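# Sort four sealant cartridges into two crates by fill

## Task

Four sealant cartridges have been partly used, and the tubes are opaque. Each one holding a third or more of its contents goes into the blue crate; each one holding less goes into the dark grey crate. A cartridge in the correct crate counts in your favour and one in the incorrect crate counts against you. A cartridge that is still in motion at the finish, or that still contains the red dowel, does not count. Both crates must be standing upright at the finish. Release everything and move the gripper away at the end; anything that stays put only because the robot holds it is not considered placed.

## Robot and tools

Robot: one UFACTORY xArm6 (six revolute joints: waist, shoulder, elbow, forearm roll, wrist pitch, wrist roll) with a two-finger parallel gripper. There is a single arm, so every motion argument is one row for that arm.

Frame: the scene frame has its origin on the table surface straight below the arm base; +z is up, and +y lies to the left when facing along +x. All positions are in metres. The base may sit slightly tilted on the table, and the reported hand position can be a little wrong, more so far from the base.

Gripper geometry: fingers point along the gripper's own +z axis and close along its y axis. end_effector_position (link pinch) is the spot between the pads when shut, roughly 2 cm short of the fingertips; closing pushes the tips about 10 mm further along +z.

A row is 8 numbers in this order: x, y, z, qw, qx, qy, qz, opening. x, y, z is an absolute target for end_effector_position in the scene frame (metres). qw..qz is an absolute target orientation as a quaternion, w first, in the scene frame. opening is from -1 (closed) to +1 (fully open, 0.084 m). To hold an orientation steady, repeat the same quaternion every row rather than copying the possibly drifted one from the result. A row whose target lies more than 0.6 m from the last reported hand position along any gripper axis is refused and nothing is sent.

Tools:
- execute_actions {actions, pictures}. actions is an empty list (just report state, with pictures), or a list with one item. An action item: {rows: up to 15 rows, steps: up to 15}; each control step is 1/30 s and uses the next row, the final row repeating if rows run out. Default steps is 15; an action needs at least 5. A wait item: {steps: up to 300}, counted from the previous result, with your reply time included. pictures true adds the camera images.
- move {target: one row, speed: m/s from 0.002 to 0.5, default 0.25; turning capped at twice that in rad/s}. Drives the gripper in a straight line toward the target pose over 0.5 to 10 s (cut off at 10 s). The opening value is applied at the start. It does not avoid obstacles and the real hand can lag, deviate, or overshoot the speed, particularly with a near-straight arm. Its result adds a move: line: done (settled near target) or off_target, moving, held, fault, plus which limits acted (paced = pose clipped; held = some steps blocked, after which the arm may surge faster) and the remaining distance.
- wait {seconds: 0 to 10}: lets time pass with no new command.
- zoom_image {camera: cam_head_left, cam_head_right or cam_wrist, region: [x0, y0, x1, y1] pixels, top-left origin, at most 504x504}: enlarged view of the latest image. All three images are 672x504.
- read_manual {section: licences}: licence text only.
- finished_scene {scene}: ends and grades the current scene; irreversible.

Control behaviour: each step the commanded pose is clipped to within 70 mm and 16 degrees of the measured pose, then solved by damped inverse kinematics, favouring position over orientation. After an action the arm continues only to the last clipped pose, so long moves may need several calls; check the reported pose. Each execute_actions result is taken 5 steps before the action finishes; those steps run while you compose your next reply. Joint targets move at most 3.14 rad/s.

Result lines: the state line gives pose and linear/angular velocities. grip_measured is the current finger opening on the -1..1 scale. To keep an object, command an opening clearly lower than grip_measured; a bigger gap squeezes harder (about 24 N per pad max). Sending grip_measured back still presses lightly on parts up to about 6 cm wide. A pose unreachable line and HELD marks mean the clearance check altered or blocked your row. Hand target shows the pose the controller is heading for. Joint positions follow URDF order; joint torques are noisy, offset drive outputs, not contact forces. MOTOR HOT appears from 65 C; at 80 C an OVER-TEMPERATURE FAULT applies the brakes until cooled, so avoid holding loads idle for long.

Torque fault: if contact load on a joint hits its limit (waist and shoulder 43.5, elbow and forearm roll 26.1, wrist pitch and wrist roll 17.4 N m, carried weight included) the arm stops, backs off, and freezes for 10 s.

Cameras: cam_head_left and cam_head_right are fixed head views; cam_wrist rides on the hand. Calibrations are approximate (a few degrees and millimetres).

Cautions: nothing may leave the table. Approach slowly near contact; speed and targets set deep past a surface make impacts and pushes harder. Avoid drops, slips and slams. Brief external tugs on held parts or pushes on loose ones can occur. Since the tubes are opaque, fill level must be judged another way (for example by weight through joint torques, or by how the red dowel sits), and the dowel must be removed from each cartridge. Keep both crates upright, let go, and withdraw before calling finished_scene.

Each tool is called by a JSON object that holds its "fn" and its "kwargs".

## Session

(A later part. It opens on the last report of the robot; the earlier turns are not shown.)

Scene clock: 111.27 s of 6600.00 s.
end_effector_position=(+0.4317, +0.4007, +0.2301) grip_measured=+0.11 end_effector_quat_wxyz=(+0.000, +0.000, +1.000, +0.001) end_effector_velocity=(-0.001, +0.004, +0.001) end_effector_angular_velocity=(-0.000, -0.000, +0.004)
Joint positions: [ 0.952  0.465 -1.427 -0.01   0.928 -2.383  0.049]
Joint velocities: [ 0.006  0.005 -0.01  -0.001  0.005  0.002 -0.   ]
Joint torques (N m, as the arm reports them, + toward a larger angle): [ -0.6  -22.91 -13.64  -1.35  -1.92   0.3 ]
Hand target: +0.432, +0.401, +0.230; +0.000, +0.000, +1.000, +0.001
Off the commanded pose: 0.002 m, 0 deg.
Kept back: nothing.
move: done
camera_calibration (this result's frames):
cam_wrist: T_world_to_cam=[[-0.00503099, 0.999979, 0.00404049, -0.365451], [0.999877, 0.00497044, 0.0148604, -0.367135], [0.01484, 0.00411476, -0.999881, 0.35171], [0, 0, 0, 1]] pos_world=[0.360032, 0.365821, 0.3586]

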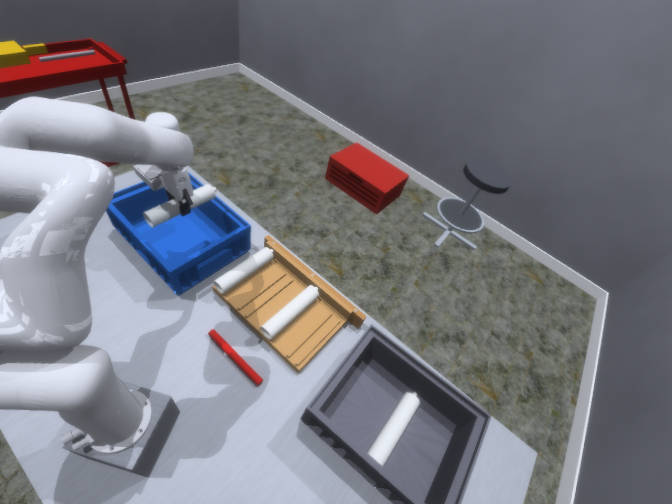

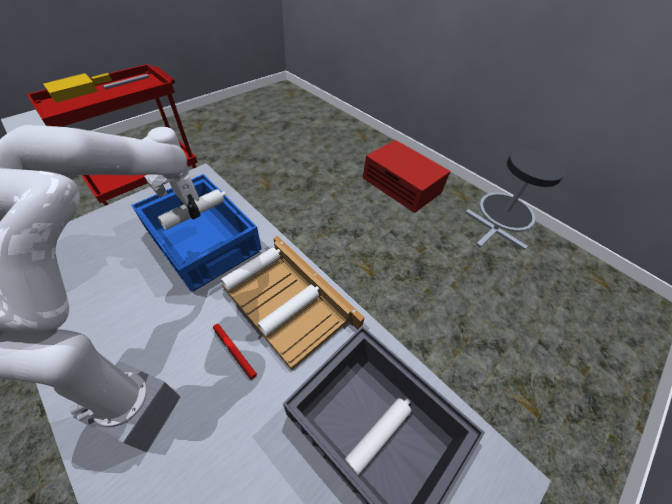

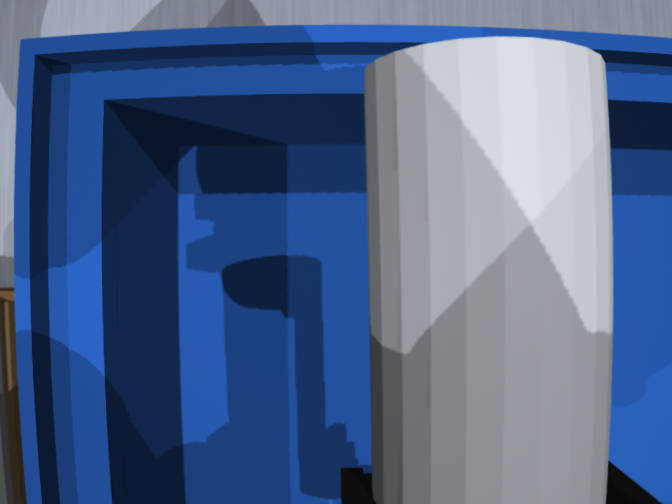

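{"fn": "move", "kwargs": {"target": [0.47,0.43,0.22,0,0.7071,-0.7071,0,-0.4], "speed": 0.25}}

Scene clock: 116.50 s of 6600.00 s.
end_effector_position=(+0.4700, +0.4298, +0.2201) grip_measured=+0.11 end_effector_quat_wxyz=(-0.000, +0.707, -0.707, +0.000) end_effector_velocity=(+0.001, +0.001, +0.000) end_effector_angular_velocity=(+0.001, -0.002, +0.009)
Joint positions: [ 0.945  0.647 -1.692 -0.011  1.011 -3.961  0.049]
Joint velocities: [ 0.     0.001 -0.002 -0.001 -0.001 -0.008 -0.   ]
Joint torques (N m, as the arm reports them, + toward a larger angle): [ -0.48 -25.33 -13.82  -1.16  -1.85   0.28]
Hand target: +0.470, +0.430, +0.220; +0.000, +0.707, -0.707, +0.000
Off the commanded pose: 0.000 m, 0 deg.
Kept back: nothing.
move: done
camera_calibration (this result's frames):
cam_wrist: T_world_to_cam=[[-0.999985, -0.00525052, 0.00174841, 0.505883], [-0.00522427, 0.999878, 0.014694, -0.360598], [-0.00182535, 0.0146846, -0.999891, 0.344292], [0, 0, 0, 1]] pos_world=[0.50462, 0.358155, 0.348669]

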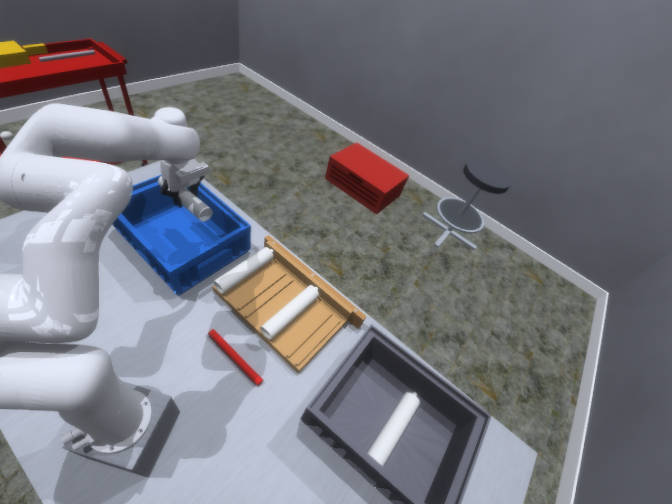

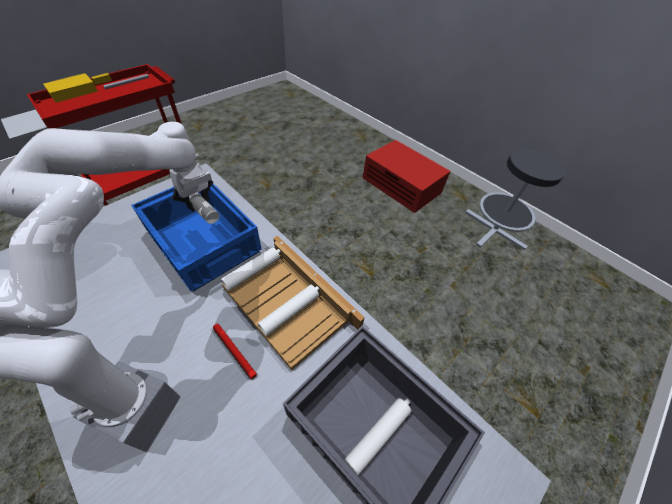

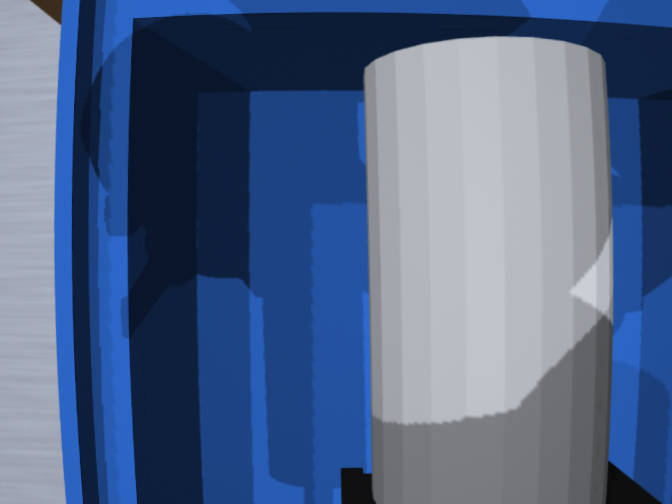

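{"fn": "move", "kwargs": {"target": [0.49,0.43,0.056,0,0.7071,-0.7071,0,-0.4], "speed": 0.17}}

{"fn": "move", "kwargs": {"target": [0.49,0.43,0.045,0,0.7071,-0.7071,0,-0.4], "speed": 0.03}}

Scene clock: 118.30 s of 6600.00 s.
end_effector_position=(+0.4904, +0.4304, +0.0566) grip_measured=+0.11 end_effector_quat_wxyz=(-0.001, +0.707, -0.707, +0.000) end_effector_velocity=(-0.005, -0.005, -0.010) end_effector_angular_velocity=(-0.014, +0.014, +0.004)
Joint positions: [ 0.921  1.004 -1.812 -0.012  0.774 -3.983  0.049]
Joint velocities: [-0.     0.012  0.006 -0.002  0.002 -0.003 -0.   ]
Joint torques (N m, as the arm reports them, + toward a larger angle): [ -0.44 -27.48 -12.81  -1.16  -1.96   0.28]
Hand target: +0.490, +0.430, +0.056; +0.000, +0.707, -0.707, -0.000
Off the commanded pose: 0.001 m, 0 deg.
Kept back: nothing.
move: done
camera_calibration (this result's frames):
cam_wrist: T_world_to_cam=[[-0.999981, -0.00603389, 0.000972338, 0.526946], [-0.00601803, 0.999861, 0.015564, -0.3583], [-0.00106611, 0.0155578, -0.999878, 0.180163], [0, 0, 0, 1]] pos_world=[0.524972, 0.358627, 0.185205]

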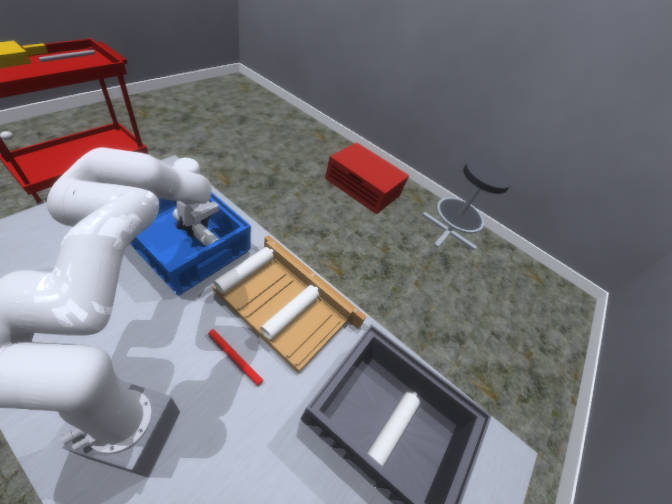

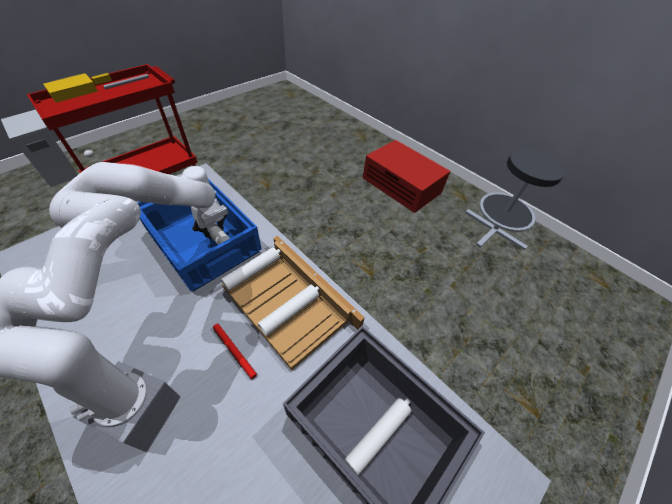

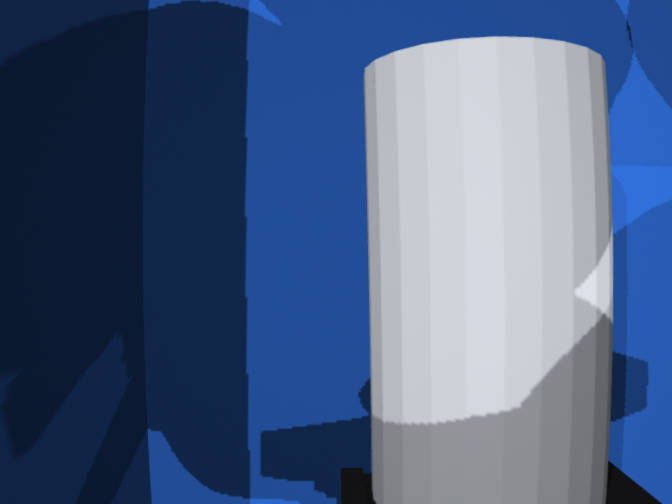

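Scene clock: 119.00 s of 6600.00 s.
end_effector_position=(+0.4913, +0.4311, +0.0475) grip_measured=+0.11 end_effector_quat_wxyz=(-0.002, +0.707, -0.707, +0.000) end_effector_velocity=(-0.000, -0.000, -0.002) end_effector_angular_velocity=(-0.001, +0.002, -0.000)
Joint positions: [ 0.921  1.027 -1.826 -0.012  0.76  -3.982  0.049]
Joint velocities: [-0.     0.003 -0.001  0.    -0.     0.     0.   ]
Joint torques (N m, as the arm reports them, + toward a larger angle): [ -0.53 -22.19 -10.36  -1.34  -1.81   0.37]
Hand target: +0.490, +0.430, +0.045; +0.000, +0.707, -0.707, -0.000
Off the commanded pose: 0.003 m, 0 deg.
Kept back: nothing.
move: done
camera_calibration (this result's frames):
cam_wrist: T_world_to_cam=[[-0.999982, -0.00584522, -0.00140164, 0.527837], [-0.00586902, 0.999827, 0.017624, -0.359091], [0.00129838, 0.0176319, -0.999844, 0.168948], [0, 0, 0, 1]] pos_world=[0.525501, 0.359135, 0.17599]

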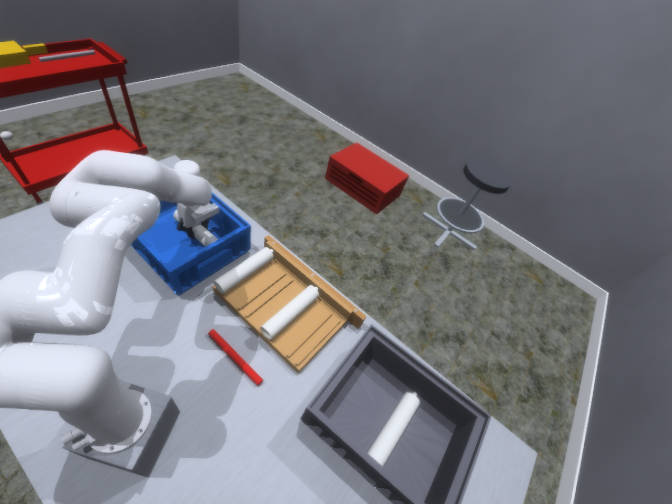

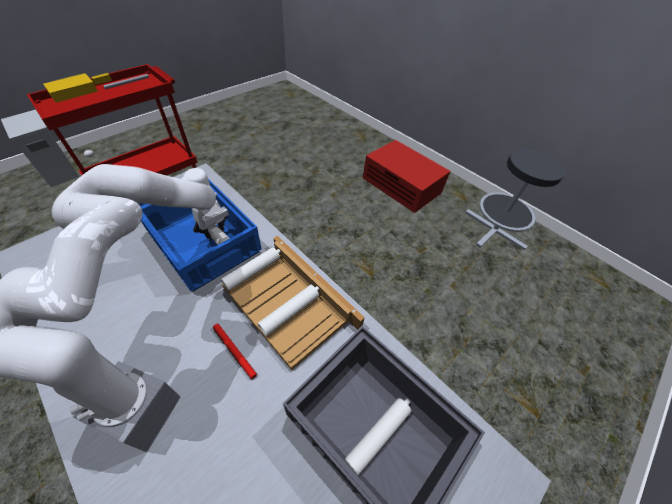

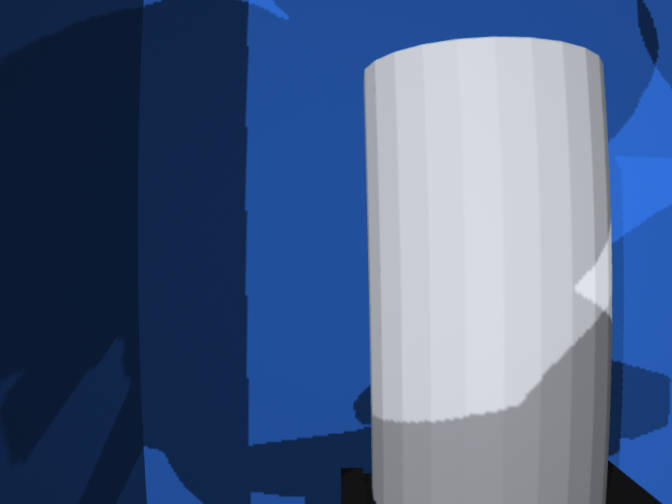

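{"fn": "execute_actions", "kwargs": {"actions": [{"rows":[[0.491,0.431,0.049,0,0.7071,-0.7071,0,-0.4],[0.491,0.431,0.049,0,0.7071,-0.7071,0,-0.1],[0.491,0.431,0.049,0,0.7071,-0.7071,0,0.1],[0.491,0.431,0.049,0,0.7071,-0.7071,0,0.25],[0.491,0.431,0.049,0,0.7071,-0.7071,0,0.4],[0.491,0.431,0.049,0,0.7071,-0.7071,0,0.6],[0.491,0.431,0.049,0,0.7071,-0.7071,0,0.8],[0.491,0.431,0.049,0,0.7071,-0.7071,0,1.0]],"steps":12}]}}

{"fn": "move", "kwargs": {"target": [0.49,0.42,0.20,0,0.7071,-0.7071,0,1.0], "speed": 0.3}}

{"fn": "move", "kwargs": {"target": [0.49,0.173,0.19,0,0,1,0,1.0], "speed": 0.3}}

Scene clock: 119.43 s of 6600.00 s.
end_effector_position=(+0.4894, +0.4296, +0.0461) grip_measured=+0.58 end_effector_quat_wxyz=(+0.002, +0.707, -0.707, -0.000) end_effector_velocity=(-0.006, -0.005, -0.006) end_effector_angular_velocity=(-0.018, +0.020, +0.002)
Joint positions: [ 0.921  1.029 -1.827 -0.012  0.769 -3.982  0.068]
Joint velocities: [ 0.001  0.005  0.004  0.     0.018 -0.001  0.191]
Joint torques (N m, as the arm reports them, + toward a larger angle): [ -0.52 -25.89 -12.22  -1.26  -1.68   0.22]
Steps of this call (steps 1 to 6: nothing new was sent; steps 7 to 13: the first 7 steps of this action). Readings (end_effector_position):
7: (+0.4912, +0.4310, +0.0473)
8: (+0.4911, +0.4310, +0.0475)
10: (+0.4909, +0.4309, +0.0476)
13: the state above

Scene clock: 120.90 s of 6600.00 s.
end_effector_position=(+0.4894, +0.4196, +0.1988) grip_measured=+1.00 end_effector_quat_wxyz=(+0.001, +0.707, -0.707, -0.000) end_effector_velocity=(+0.005, +0.004, +0.013) end_effector_angular_velocity=(+0.015, -0.018, -0.001)
Joint positions: [ 0.912  0.707 -1.729 -0.01   0.991 -3.995  0.084]
Joint velocities: [-0.    -0.014 -0.01  -0.     0.     0.001  0.   ]
Joint torques (N m, as the arm reports them, + toward a larger angle): [ -0.4  -23.81 -12.61  -1.1   -1.6    0.31]
Hand target: +0.490, +0.420, +0.200; +0.000, +0.707, -0.707, +0.000
Off your previous action's commanded pose: 0.003 m, 0 deg at its last step (step 5 of this call).
Off the commanded pose: 0.001 m, 0 deg.
Kept back: nothing.
move: done
camera_calibration (this result's frames):
cam_wrist: T_world_to_cam=[[-0.999977, -0.00578474, 0.00344919, 0.525143], [-0.00573865, 0.999896, 0.0132281, -0.349395], [-0.00352535, 0.013208, -0.999907, 0.324702], [0, 0, 0, 1]] pos_world=[0.52427, 0.348107, 0.327482]

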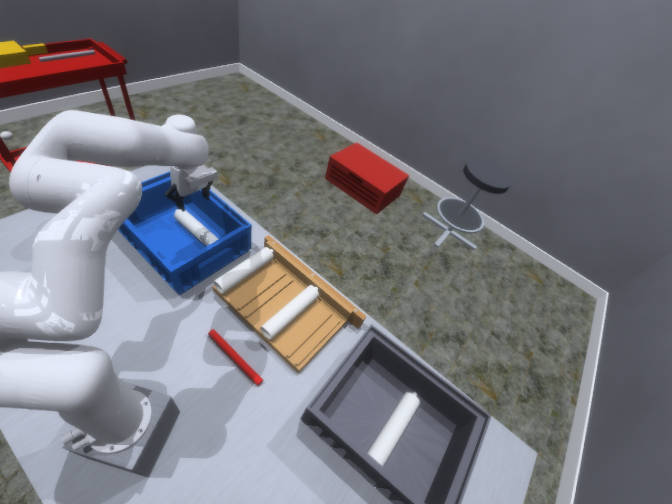

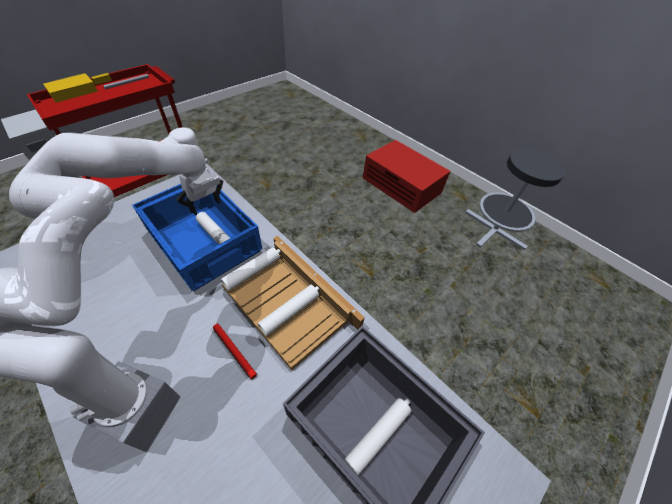

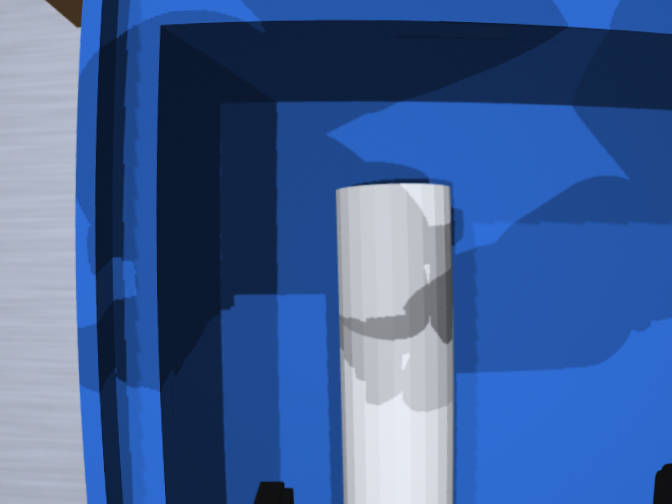

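Scene clock: 123.97 s of 6600.00 s.
end_effector_position=(+0.4896, +0.1731, +0.1899) grip_measured=+1.00 end_effector_quat_wxyz=(+0.000, -0.001, +1.000, -0.000) end_effector_velocity=(+0.000, -0.001, +0.000) end_effector_angular_velocity=(-0.000, -0.001, -0.009)
Joint positions: [ 0.538  0.324 -1.079  0.007  0.721 -2.81   0.084]
Joint velocities: [-0.002 -0.001  0.002 -0.001 -0.002  0.007 -0.   ]
Joint torques (N m, as the arm reports them, + toward a larger angle): [ -0.69 -18.34 -11.29  -1.17  -1.6    0.36]
Hand target: +0.490, +0.173, +0.190; +0.000, -0.000, +1.000, -0.000
Off the commanded pose: 0.000 m, 0 deg.
Kept back: nothing.
move: done
camera_calibration (this result's frames):
cam_wrist: T_world_to_cam=[[-0.00720395, 0.999973, 0.0013463, -0.135866], [0.999864, 0.00718314, 0.0148742, -0.423629], [0.0148641, 0.00145327, -0.999888, 0.312102], [0, 0, 0, 1]] pos_world=[0.417953, 0.138452, 0.318551]

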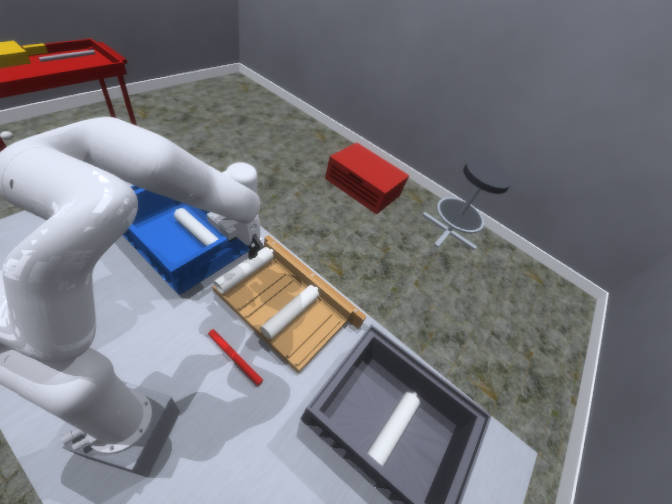

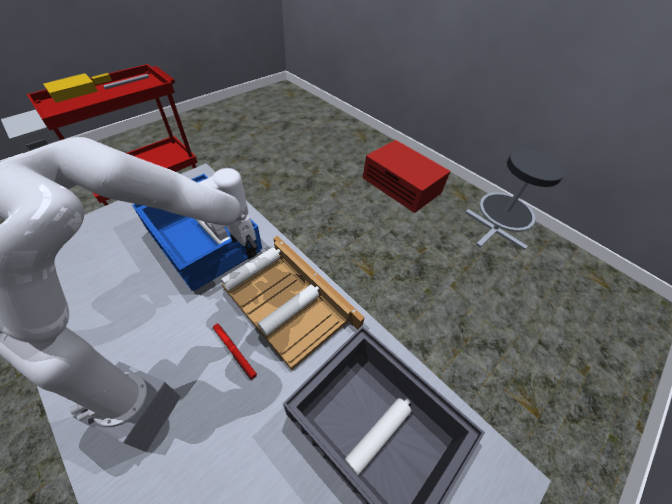

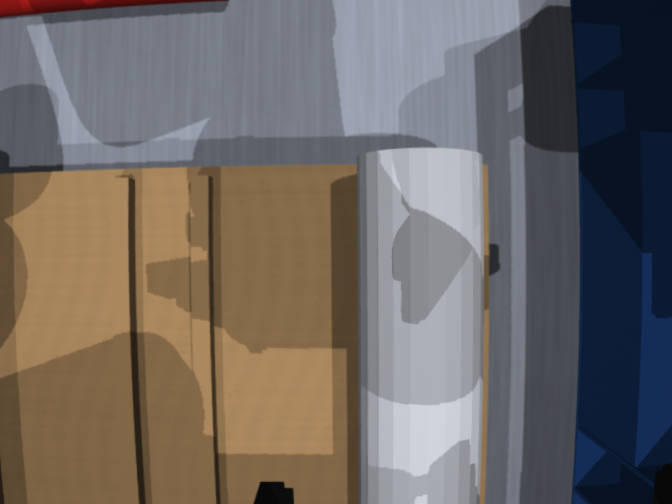

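{"fn": "move", "kwargs": {"target": [0.49,0.170,0.12,0,0,1,0,0.65], "speed": 0.15}}

{"fn": "move", "kwargs": {"target": [0.49,0.170,0.066,0,0,1,0,0.65], "speed": 0.07}}

Scene clock: 125.50 s of 6600.00 s.
end_effector_position=(+0.4905, +0.1702, +0.1205) grip_measured=+0.65 end_effector_quat_wxyz=(+0.001, -0.000, +1.000, +0.000) end_effector_velocity=(-0.002, -0.001, -0.004) end_effector_angular_velocity=(-0.003, +0.007, +0.001)
Joint positions: [ 0.532  0.48  -1.073  0.01   0.557 -2.817  0.071]
Joint velocities: [-0.     0.007  0.002 -0.001 -0.002 -0.    -0.   ]
Joint torques (N m, as the arm reports them, + toward a larger angle): [ -0.76 -19.19 -10.    -1.1   -1.61   0.32]
Hand target: +0.490, +0.170, +0.120; -0.000, -0.000, +1.000, +0.000
Off the commanded pose: 0.001 m, 0 deg.
Kept back: nothing.
move: done
camera_calibration (this result's frames):
cam_wrist: T_world_to_cam=[[-0.00596455, 0.999979, 0.00235733, -0.133581], [0.999857, 0.00592647, 0.0158462, -0.423402], [0.0158319, 0.00245151, -0.999872, 0.242039], [0, 0, 0, 1]] pos_world=[0.418713, 0.135494, 0.249032]

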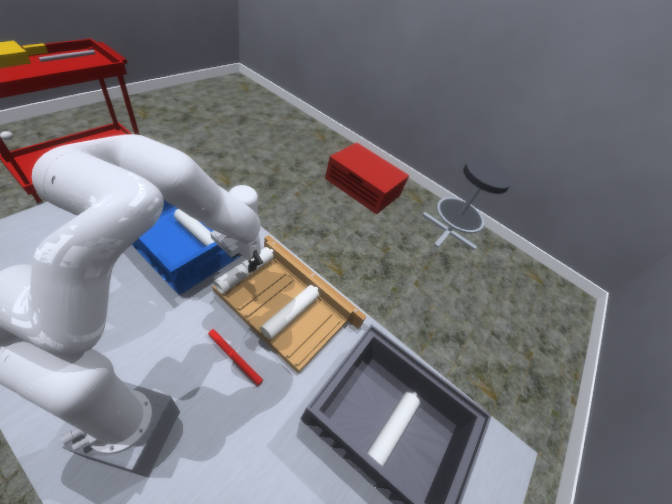

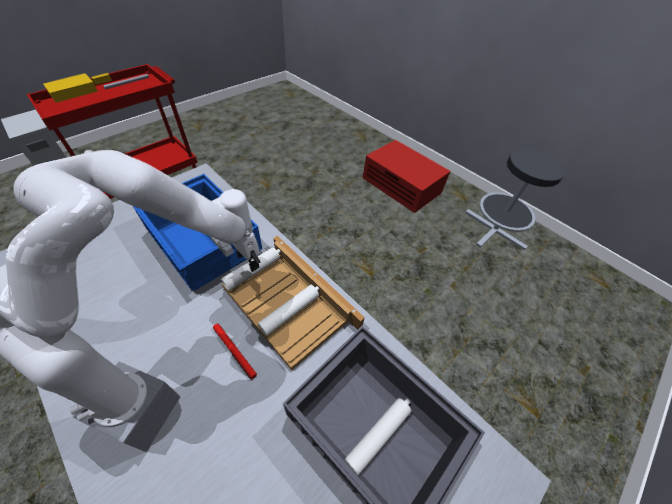

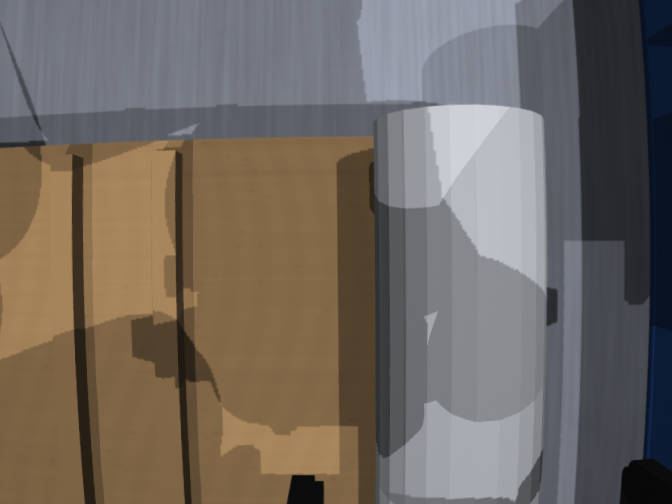

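Scene clock: 126.63 s of 6600.00 s.
end_effector_position=(+0.4903, +0.1701, +0.0664) grip_measured=+0.65 end_effector_quat_wxyz=(+0.000, -0.000, +1.000, +0.000) end_effector_velocity=(+0.000, +0.000, -0.001) end_effector_angular_velocity=(-0.000, -0.000, +0.001)
Joint positions: [ 0.533  0.62  -1.102  0.012  0.446 -2.819  0.071]
Joint velocities: [ 0.     0.003 -0.003 -0.001 -0.001 -0.001  0.   ]
Joint torques (N m, as the arm reports them, + toward a larger angle): [ -0.77 -19.97  -8.97  -1.13  -1.56   0.19]
Hand target: +0.490, +0.170, +0.066; -0.000, -0.000, +1.000, +0.000
Off the commanded pose: 0.001 m, 0 deg.
Kept back: nothing.
move: done
camera_calibration (this result's frames):
cam_wrist: T_world_to_cam=[[-0.00590783, 0.99998, 0.00220654, -0.133402], [0.999864, 0.00587315, 0.0154099, -0.422358], [0.0153966, 0.00229728, -0.999879, 0.188108], [0, 0, 0, 1]] pos_world=[0.418616, 0.135448, 0.194888]

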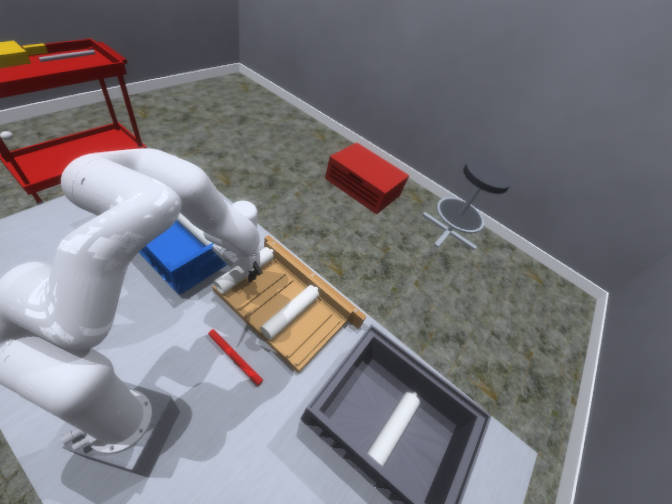

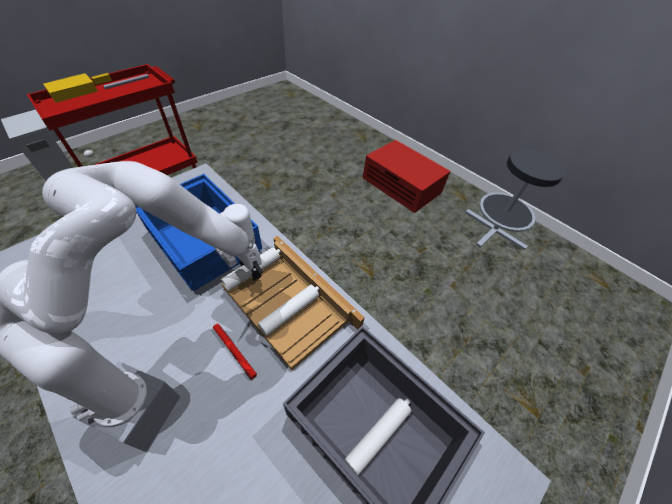

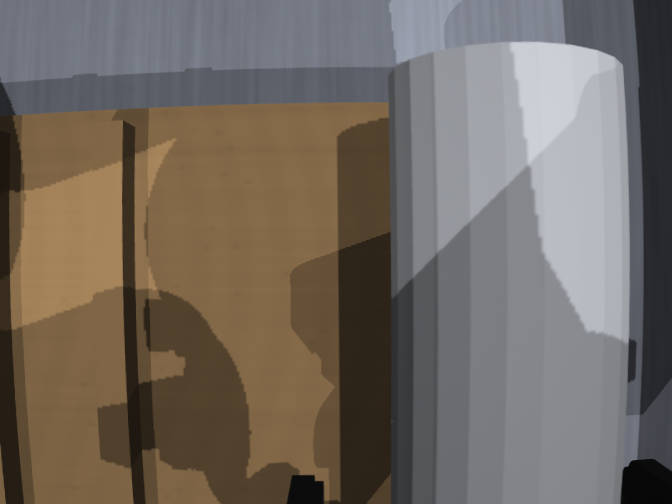

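{"fn": "execute_actions", "kwargs": {"actions": [{"rows":[[0.49,0.171,0.066,0,0,1,0,0.5],[0.49,0.171,0.066,0,0,1,0,0.4],[0.49,0.171,0.066,0,0,1,0,0.32],[0.49,0.171,0.066,0,0,1,0,0.25],[0.49,0.171,0.066,0,0,1,0,0.18],[0.49,0.171,0.066,0,0,1,0,0.1],[0.49,0.171,0.066,0,0,1,0,0.0],[0.49,0.171,0.066,0,0,1,0,-0.1],[0.49,0.171,0.066,0,0,1,0,-0.2],[0.49,0.171,0.066,0,0,1,0,-0.3],[0.49,0.171,0.066,0,0,1,0,-0.4]],"steps":14}]}}

{"fn": "move", "kwargs": {"target": [0.49,0.165,0.22,0,0,1,0,-0.4], "speed": 0.2}}

{"fn": "move", "kwargs": {"target": [0.43,-0.38,0.22,0,0,1,0,-0.4], "speed": 0.3}}

Scene clock: 127.13 s of 6600.00 s.
end_effector_position=(+0.4901, +0.1712, +0.0662) grip_measured=+0.09 end_effector_quat_wxyz=(+0.000, -0.000, +1.000, +0.000) end_effector_velocity=(-0.000, -0.001, -0.001) end_effector_angular_velocity=(-0.001, +0.000, -0.002)
Joint positions: [ 0.535  0.621 -1.103  0.012  0.447 -2.817  0.048]
Joint velocities: [-0.001  0.001  0.    -0.001 -0.001  0.002  0.   ]
Joint torques (N m, as the arm reports them, + toward a larger angle): [ -1.41 -19.57  -9.    -1.07  -1.43   0.29]
Steps of this call (steps 1 to 6: nothing new was sent; steps 7 to 15: the first 9 steps of this action). Readings (end_effector_position):
7: (+0.4901, +0.1701, +0.0660)
8: (+0.4901, +0.1703, +0.0660)
10: (+0.4900, +0.1707, +0.0660)
14: (+0.4901, +0.1712, +0.0662)
15: the state above

Scene clock: 128.60 s of 6600.00 s.
end_effector_position=(+0.4893, +0.1647, +0.2193) grip_measured=+0.09 end_effector_quat_wxyz=(-0.001, +0.000, +1.000, -0.000) end_effector_velocity=(+0.004, +0.001, +0.007) end_effector_angular_velocity=(+0.004, -0.012, +0.002)
Joint positions: [ 0.522  0.26  -1.084  0.007  0.792 -2.825  0.048]
Joint velocities: [-0.001 -0.008 -0.007 -0.     0.002 -0.003  0.   ]
Joint torques (N m, as the arm reports them, + toward a larger angle): [ -0.6  -18.35 -12.09  -1.22  -1.75   0.32]
Hand target: +0.490, +0.165, +0.220; +0.000, +0.000, +1.000, -0.000
Off your previous action's commanded pose: 0.000 m, 0 deg at its last step (step 5 of this call).
Off the commanded pose: 0.001 m, 0 deg.
Kept back: nothing.
move: done
camera_calibration (this result's frames):
cam_wrist: T_world_to_cam=[[-0.00573464, 0.999983, 0.00114937, -0.128193], [0.999898, 0.00571912, 0.0130824, -0.423134], [0.0130756, 0.00122428, -0.999914, 0.342391], [0, 0, 0, 1]] pos_world=[0.417878, 0.130192, 0.348044]

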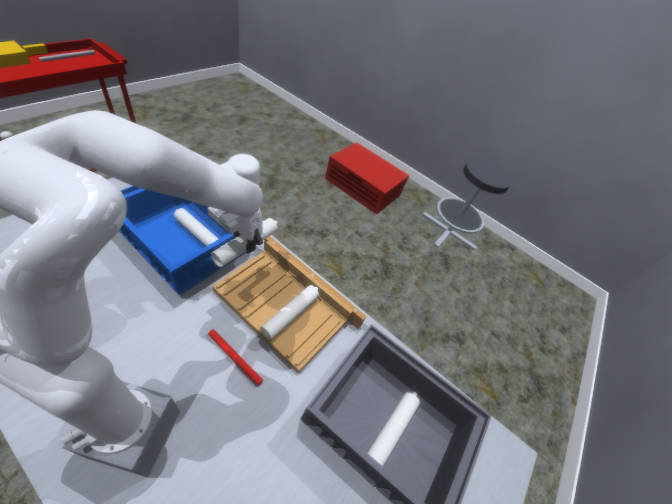

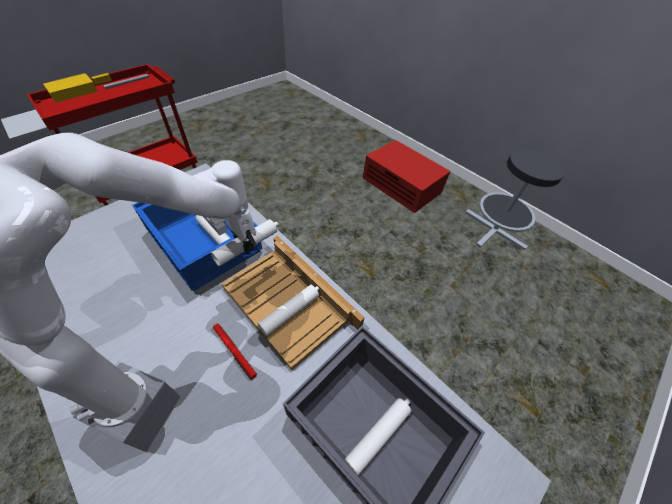

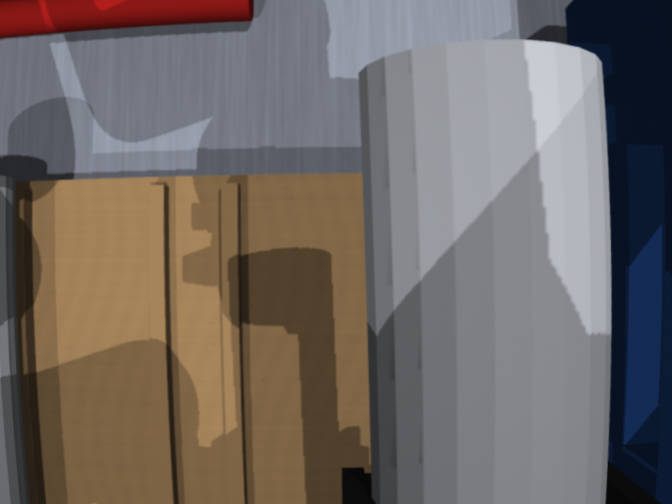

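Scene clock: 131.00 s of 6600.00 s.
end_effector_position=(+0.4281, -0.3803, +0.2202) grip_measured=+0.09 end_effector_quat_wxyz=(-0.000, -0.000, +1.000, -0.001) end_effector_velocity=(-0.002, -0.002, -0.001) end_effector_angular_velocity=(+0.003, +0.002, -0.003)
Joint positions: [-0.542  0.468 -1.367  0.039  0.887 -3.909  0.048]
Joint velocities: [-0.005  0.005 -0.006  0.     0.005 -0.003 -0.   ]
Joint torques (N m, as the arm reports them, + toward a larger angle): [ -1.44 -21.24 -12.54  -1.4   -1.64   0.26]
Hand target: +0.428, -0.381, +0.220; -0.000, -0.000, +1.000, -0.001
Off the commanded pose: 0.002 m, 0 deg.
Kept back: nothing.
move: done
camera_calibration (this result's frames):
cam_wrist: T_world_to_cam=[[-0.00653633, 0.999979, -0.000168271, 0.417151], [0.999882, 0.00653804, 0.0138898, -0.358734], [0.0138906, -0.0000774635, -0.999904, 0.343905], [0, 0, 0, 1]] pos_world=[0.356642, -0.41477, 0.348925]

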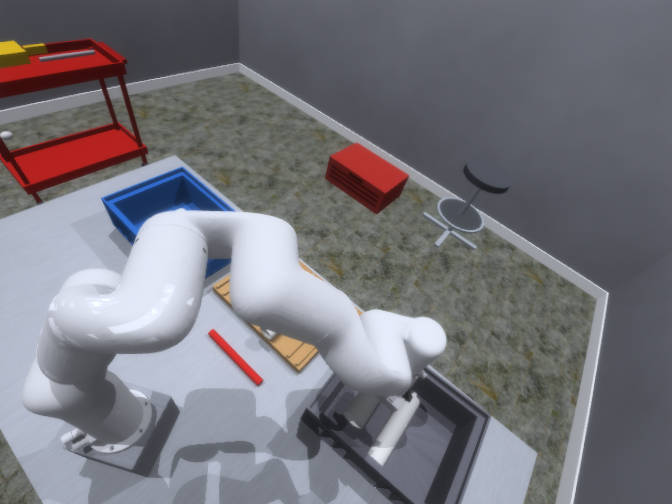

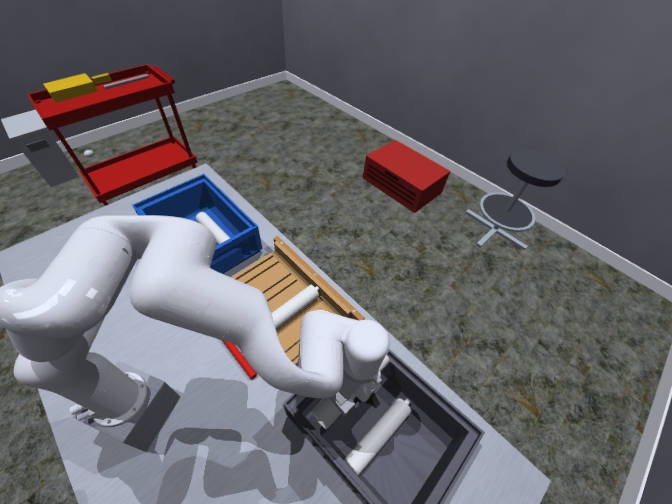

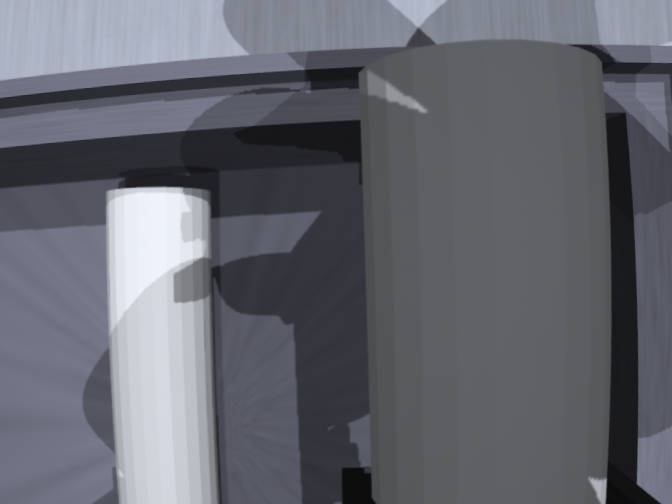

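{"fn": "move", "kwargs": {"target": [0.43,-0.40,0.054,0,0,1,0,-0.4], "speed": 0.17}}

{"fn": "move", "kwargs": {"target": [0.43,-0.40,0.045,0,0,1,0,-0.4], "speed": 0.03}}

Scene clock: 132.80 s of 6600.00 s.
end_effector_position=(+0.4305, -0.4004, +0.0546) grip_measured=+0.09 end_effector_quat_wxyz=(+0.001, -0.000, +1.000, -0.000) end_effector_velocity=(-0.003, +0.003, -0.007) end_effector_angular_velocity=(+0.008, +0.008, -0.003)
Joint positions: [-0.553  0.851 -1.464  0.058  0.601 -3.942  0.048]
Joint velocities: [-0.     0.01   0.003  0.002 -0.001  0.001  0.   ]
Joint torques (N m, as the arm reports them, + toward a larger angle): [ -1.72 -23.25 -10.79  -1.21  -1.66   0.3 ]
Hand target: +0.430, -0.400, +0.054; +0.000, -0.000, +1.000, +0.000
Off the commanded pose: 0.001 m, 0 deg.
Kept back: nothing.
move: done
camera_calibration (this result's frames):
cam_wrist: T_world_to_cam=[[-0.00607251, 0.999981, 0.00102051, 0.436975], [0.999857, 0.00605565, 0.0157901, -0.358951], [0.0157836, 0.00111625, -0.999875, 0.177949], [0, 0, 0, 1]] pos_world=[0.358744, -0.434991, 0.183149]

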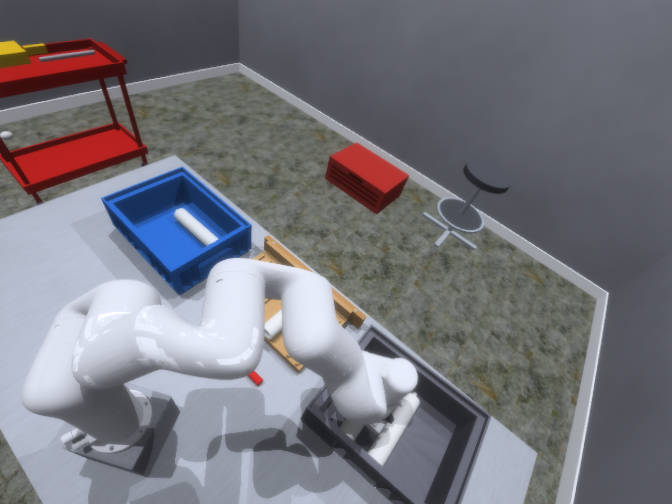

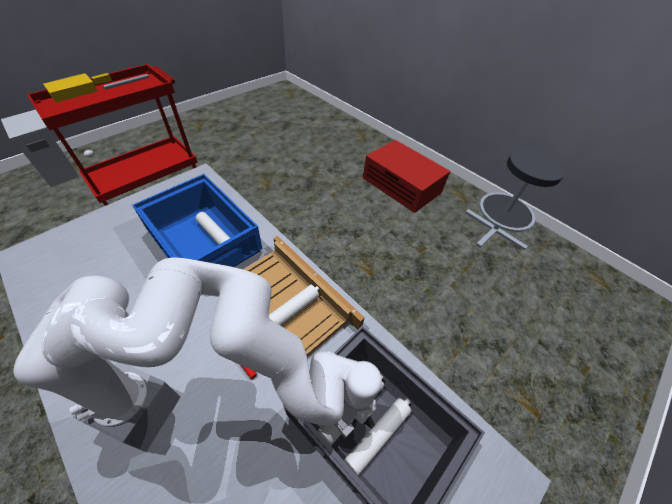

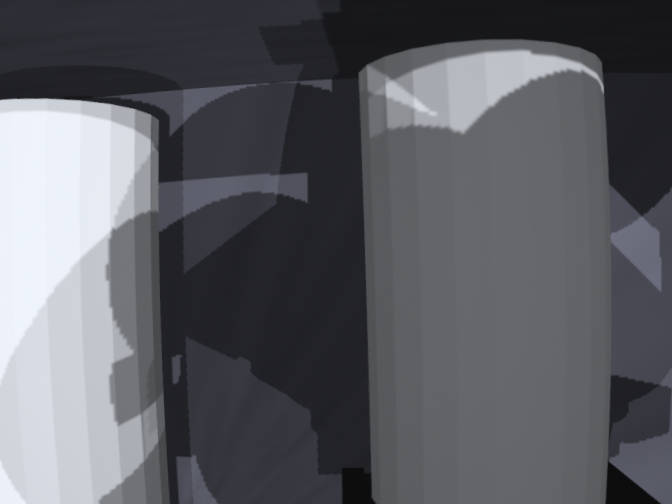

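Scene clock: 133.50 s of 6600.00 s.
end_effector_position=(+0.4310, -0.4009, +0.0468) grip_measured=+0.10 end_effector_quat_wxyz=(+0.001, -0.000, +1.000, -0.001) end_effector_velocity=(+0.000, +0.000, -0.001) end_effector_angular_velocity=(+0.000, +0.001, -0.000)
Joint positions: [-0.553  0.871 -1.473  0.059  0.588 -3.943  0.048]
Joint velocities: [ 0.     0.003 -0.002 -0.    -0.     0.001  0.   ]
Joint torques (N m, as the arm reports them, + toward a larger angle): [ -1.49 -19.19  -8.79  -1.13  -1.67   0.34]
Hand target: +0.430, -0.400, +0.045; +0.000, -0.000, +1.000, +0.000
Off the commanded pose: 0.002 m, 0 deg.
Kept back: nothing.
move: done
camera_calibration (this result's frames):
cam_wrist: T_world_to_cam=[[-0.00592033, 0.999982, -0.000447716, 0.437483], [0.999835, 0.00592715, 0.0171999, -0.359454], [0.0172023, -0.000345813, -0.999852, 0.168933], [0, 0, 0, 1]] pos_world=[0.359078, -0.435287, 0.175287]

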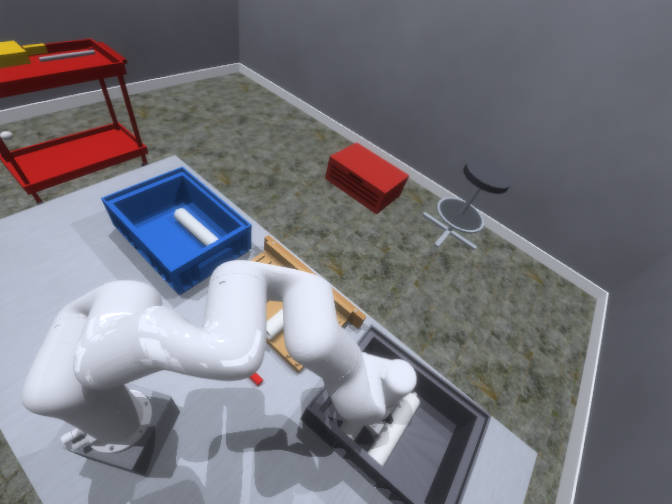

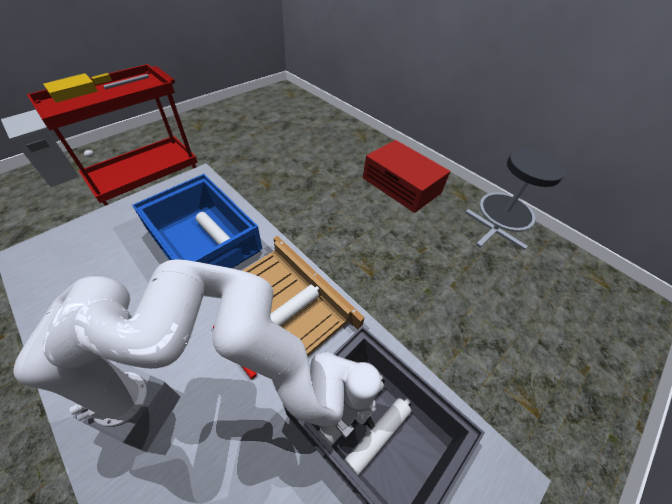

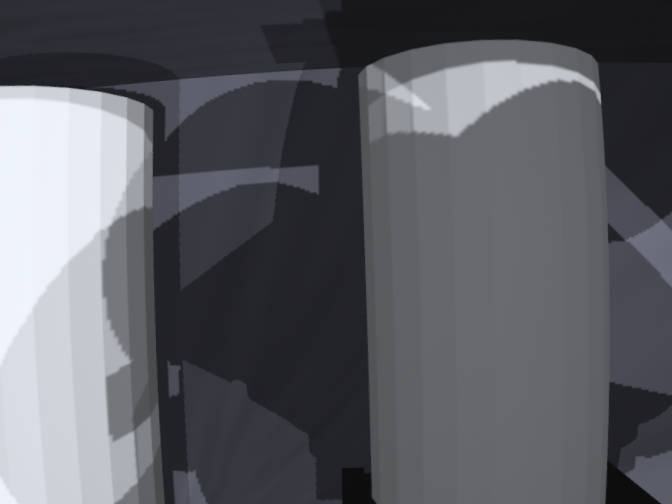

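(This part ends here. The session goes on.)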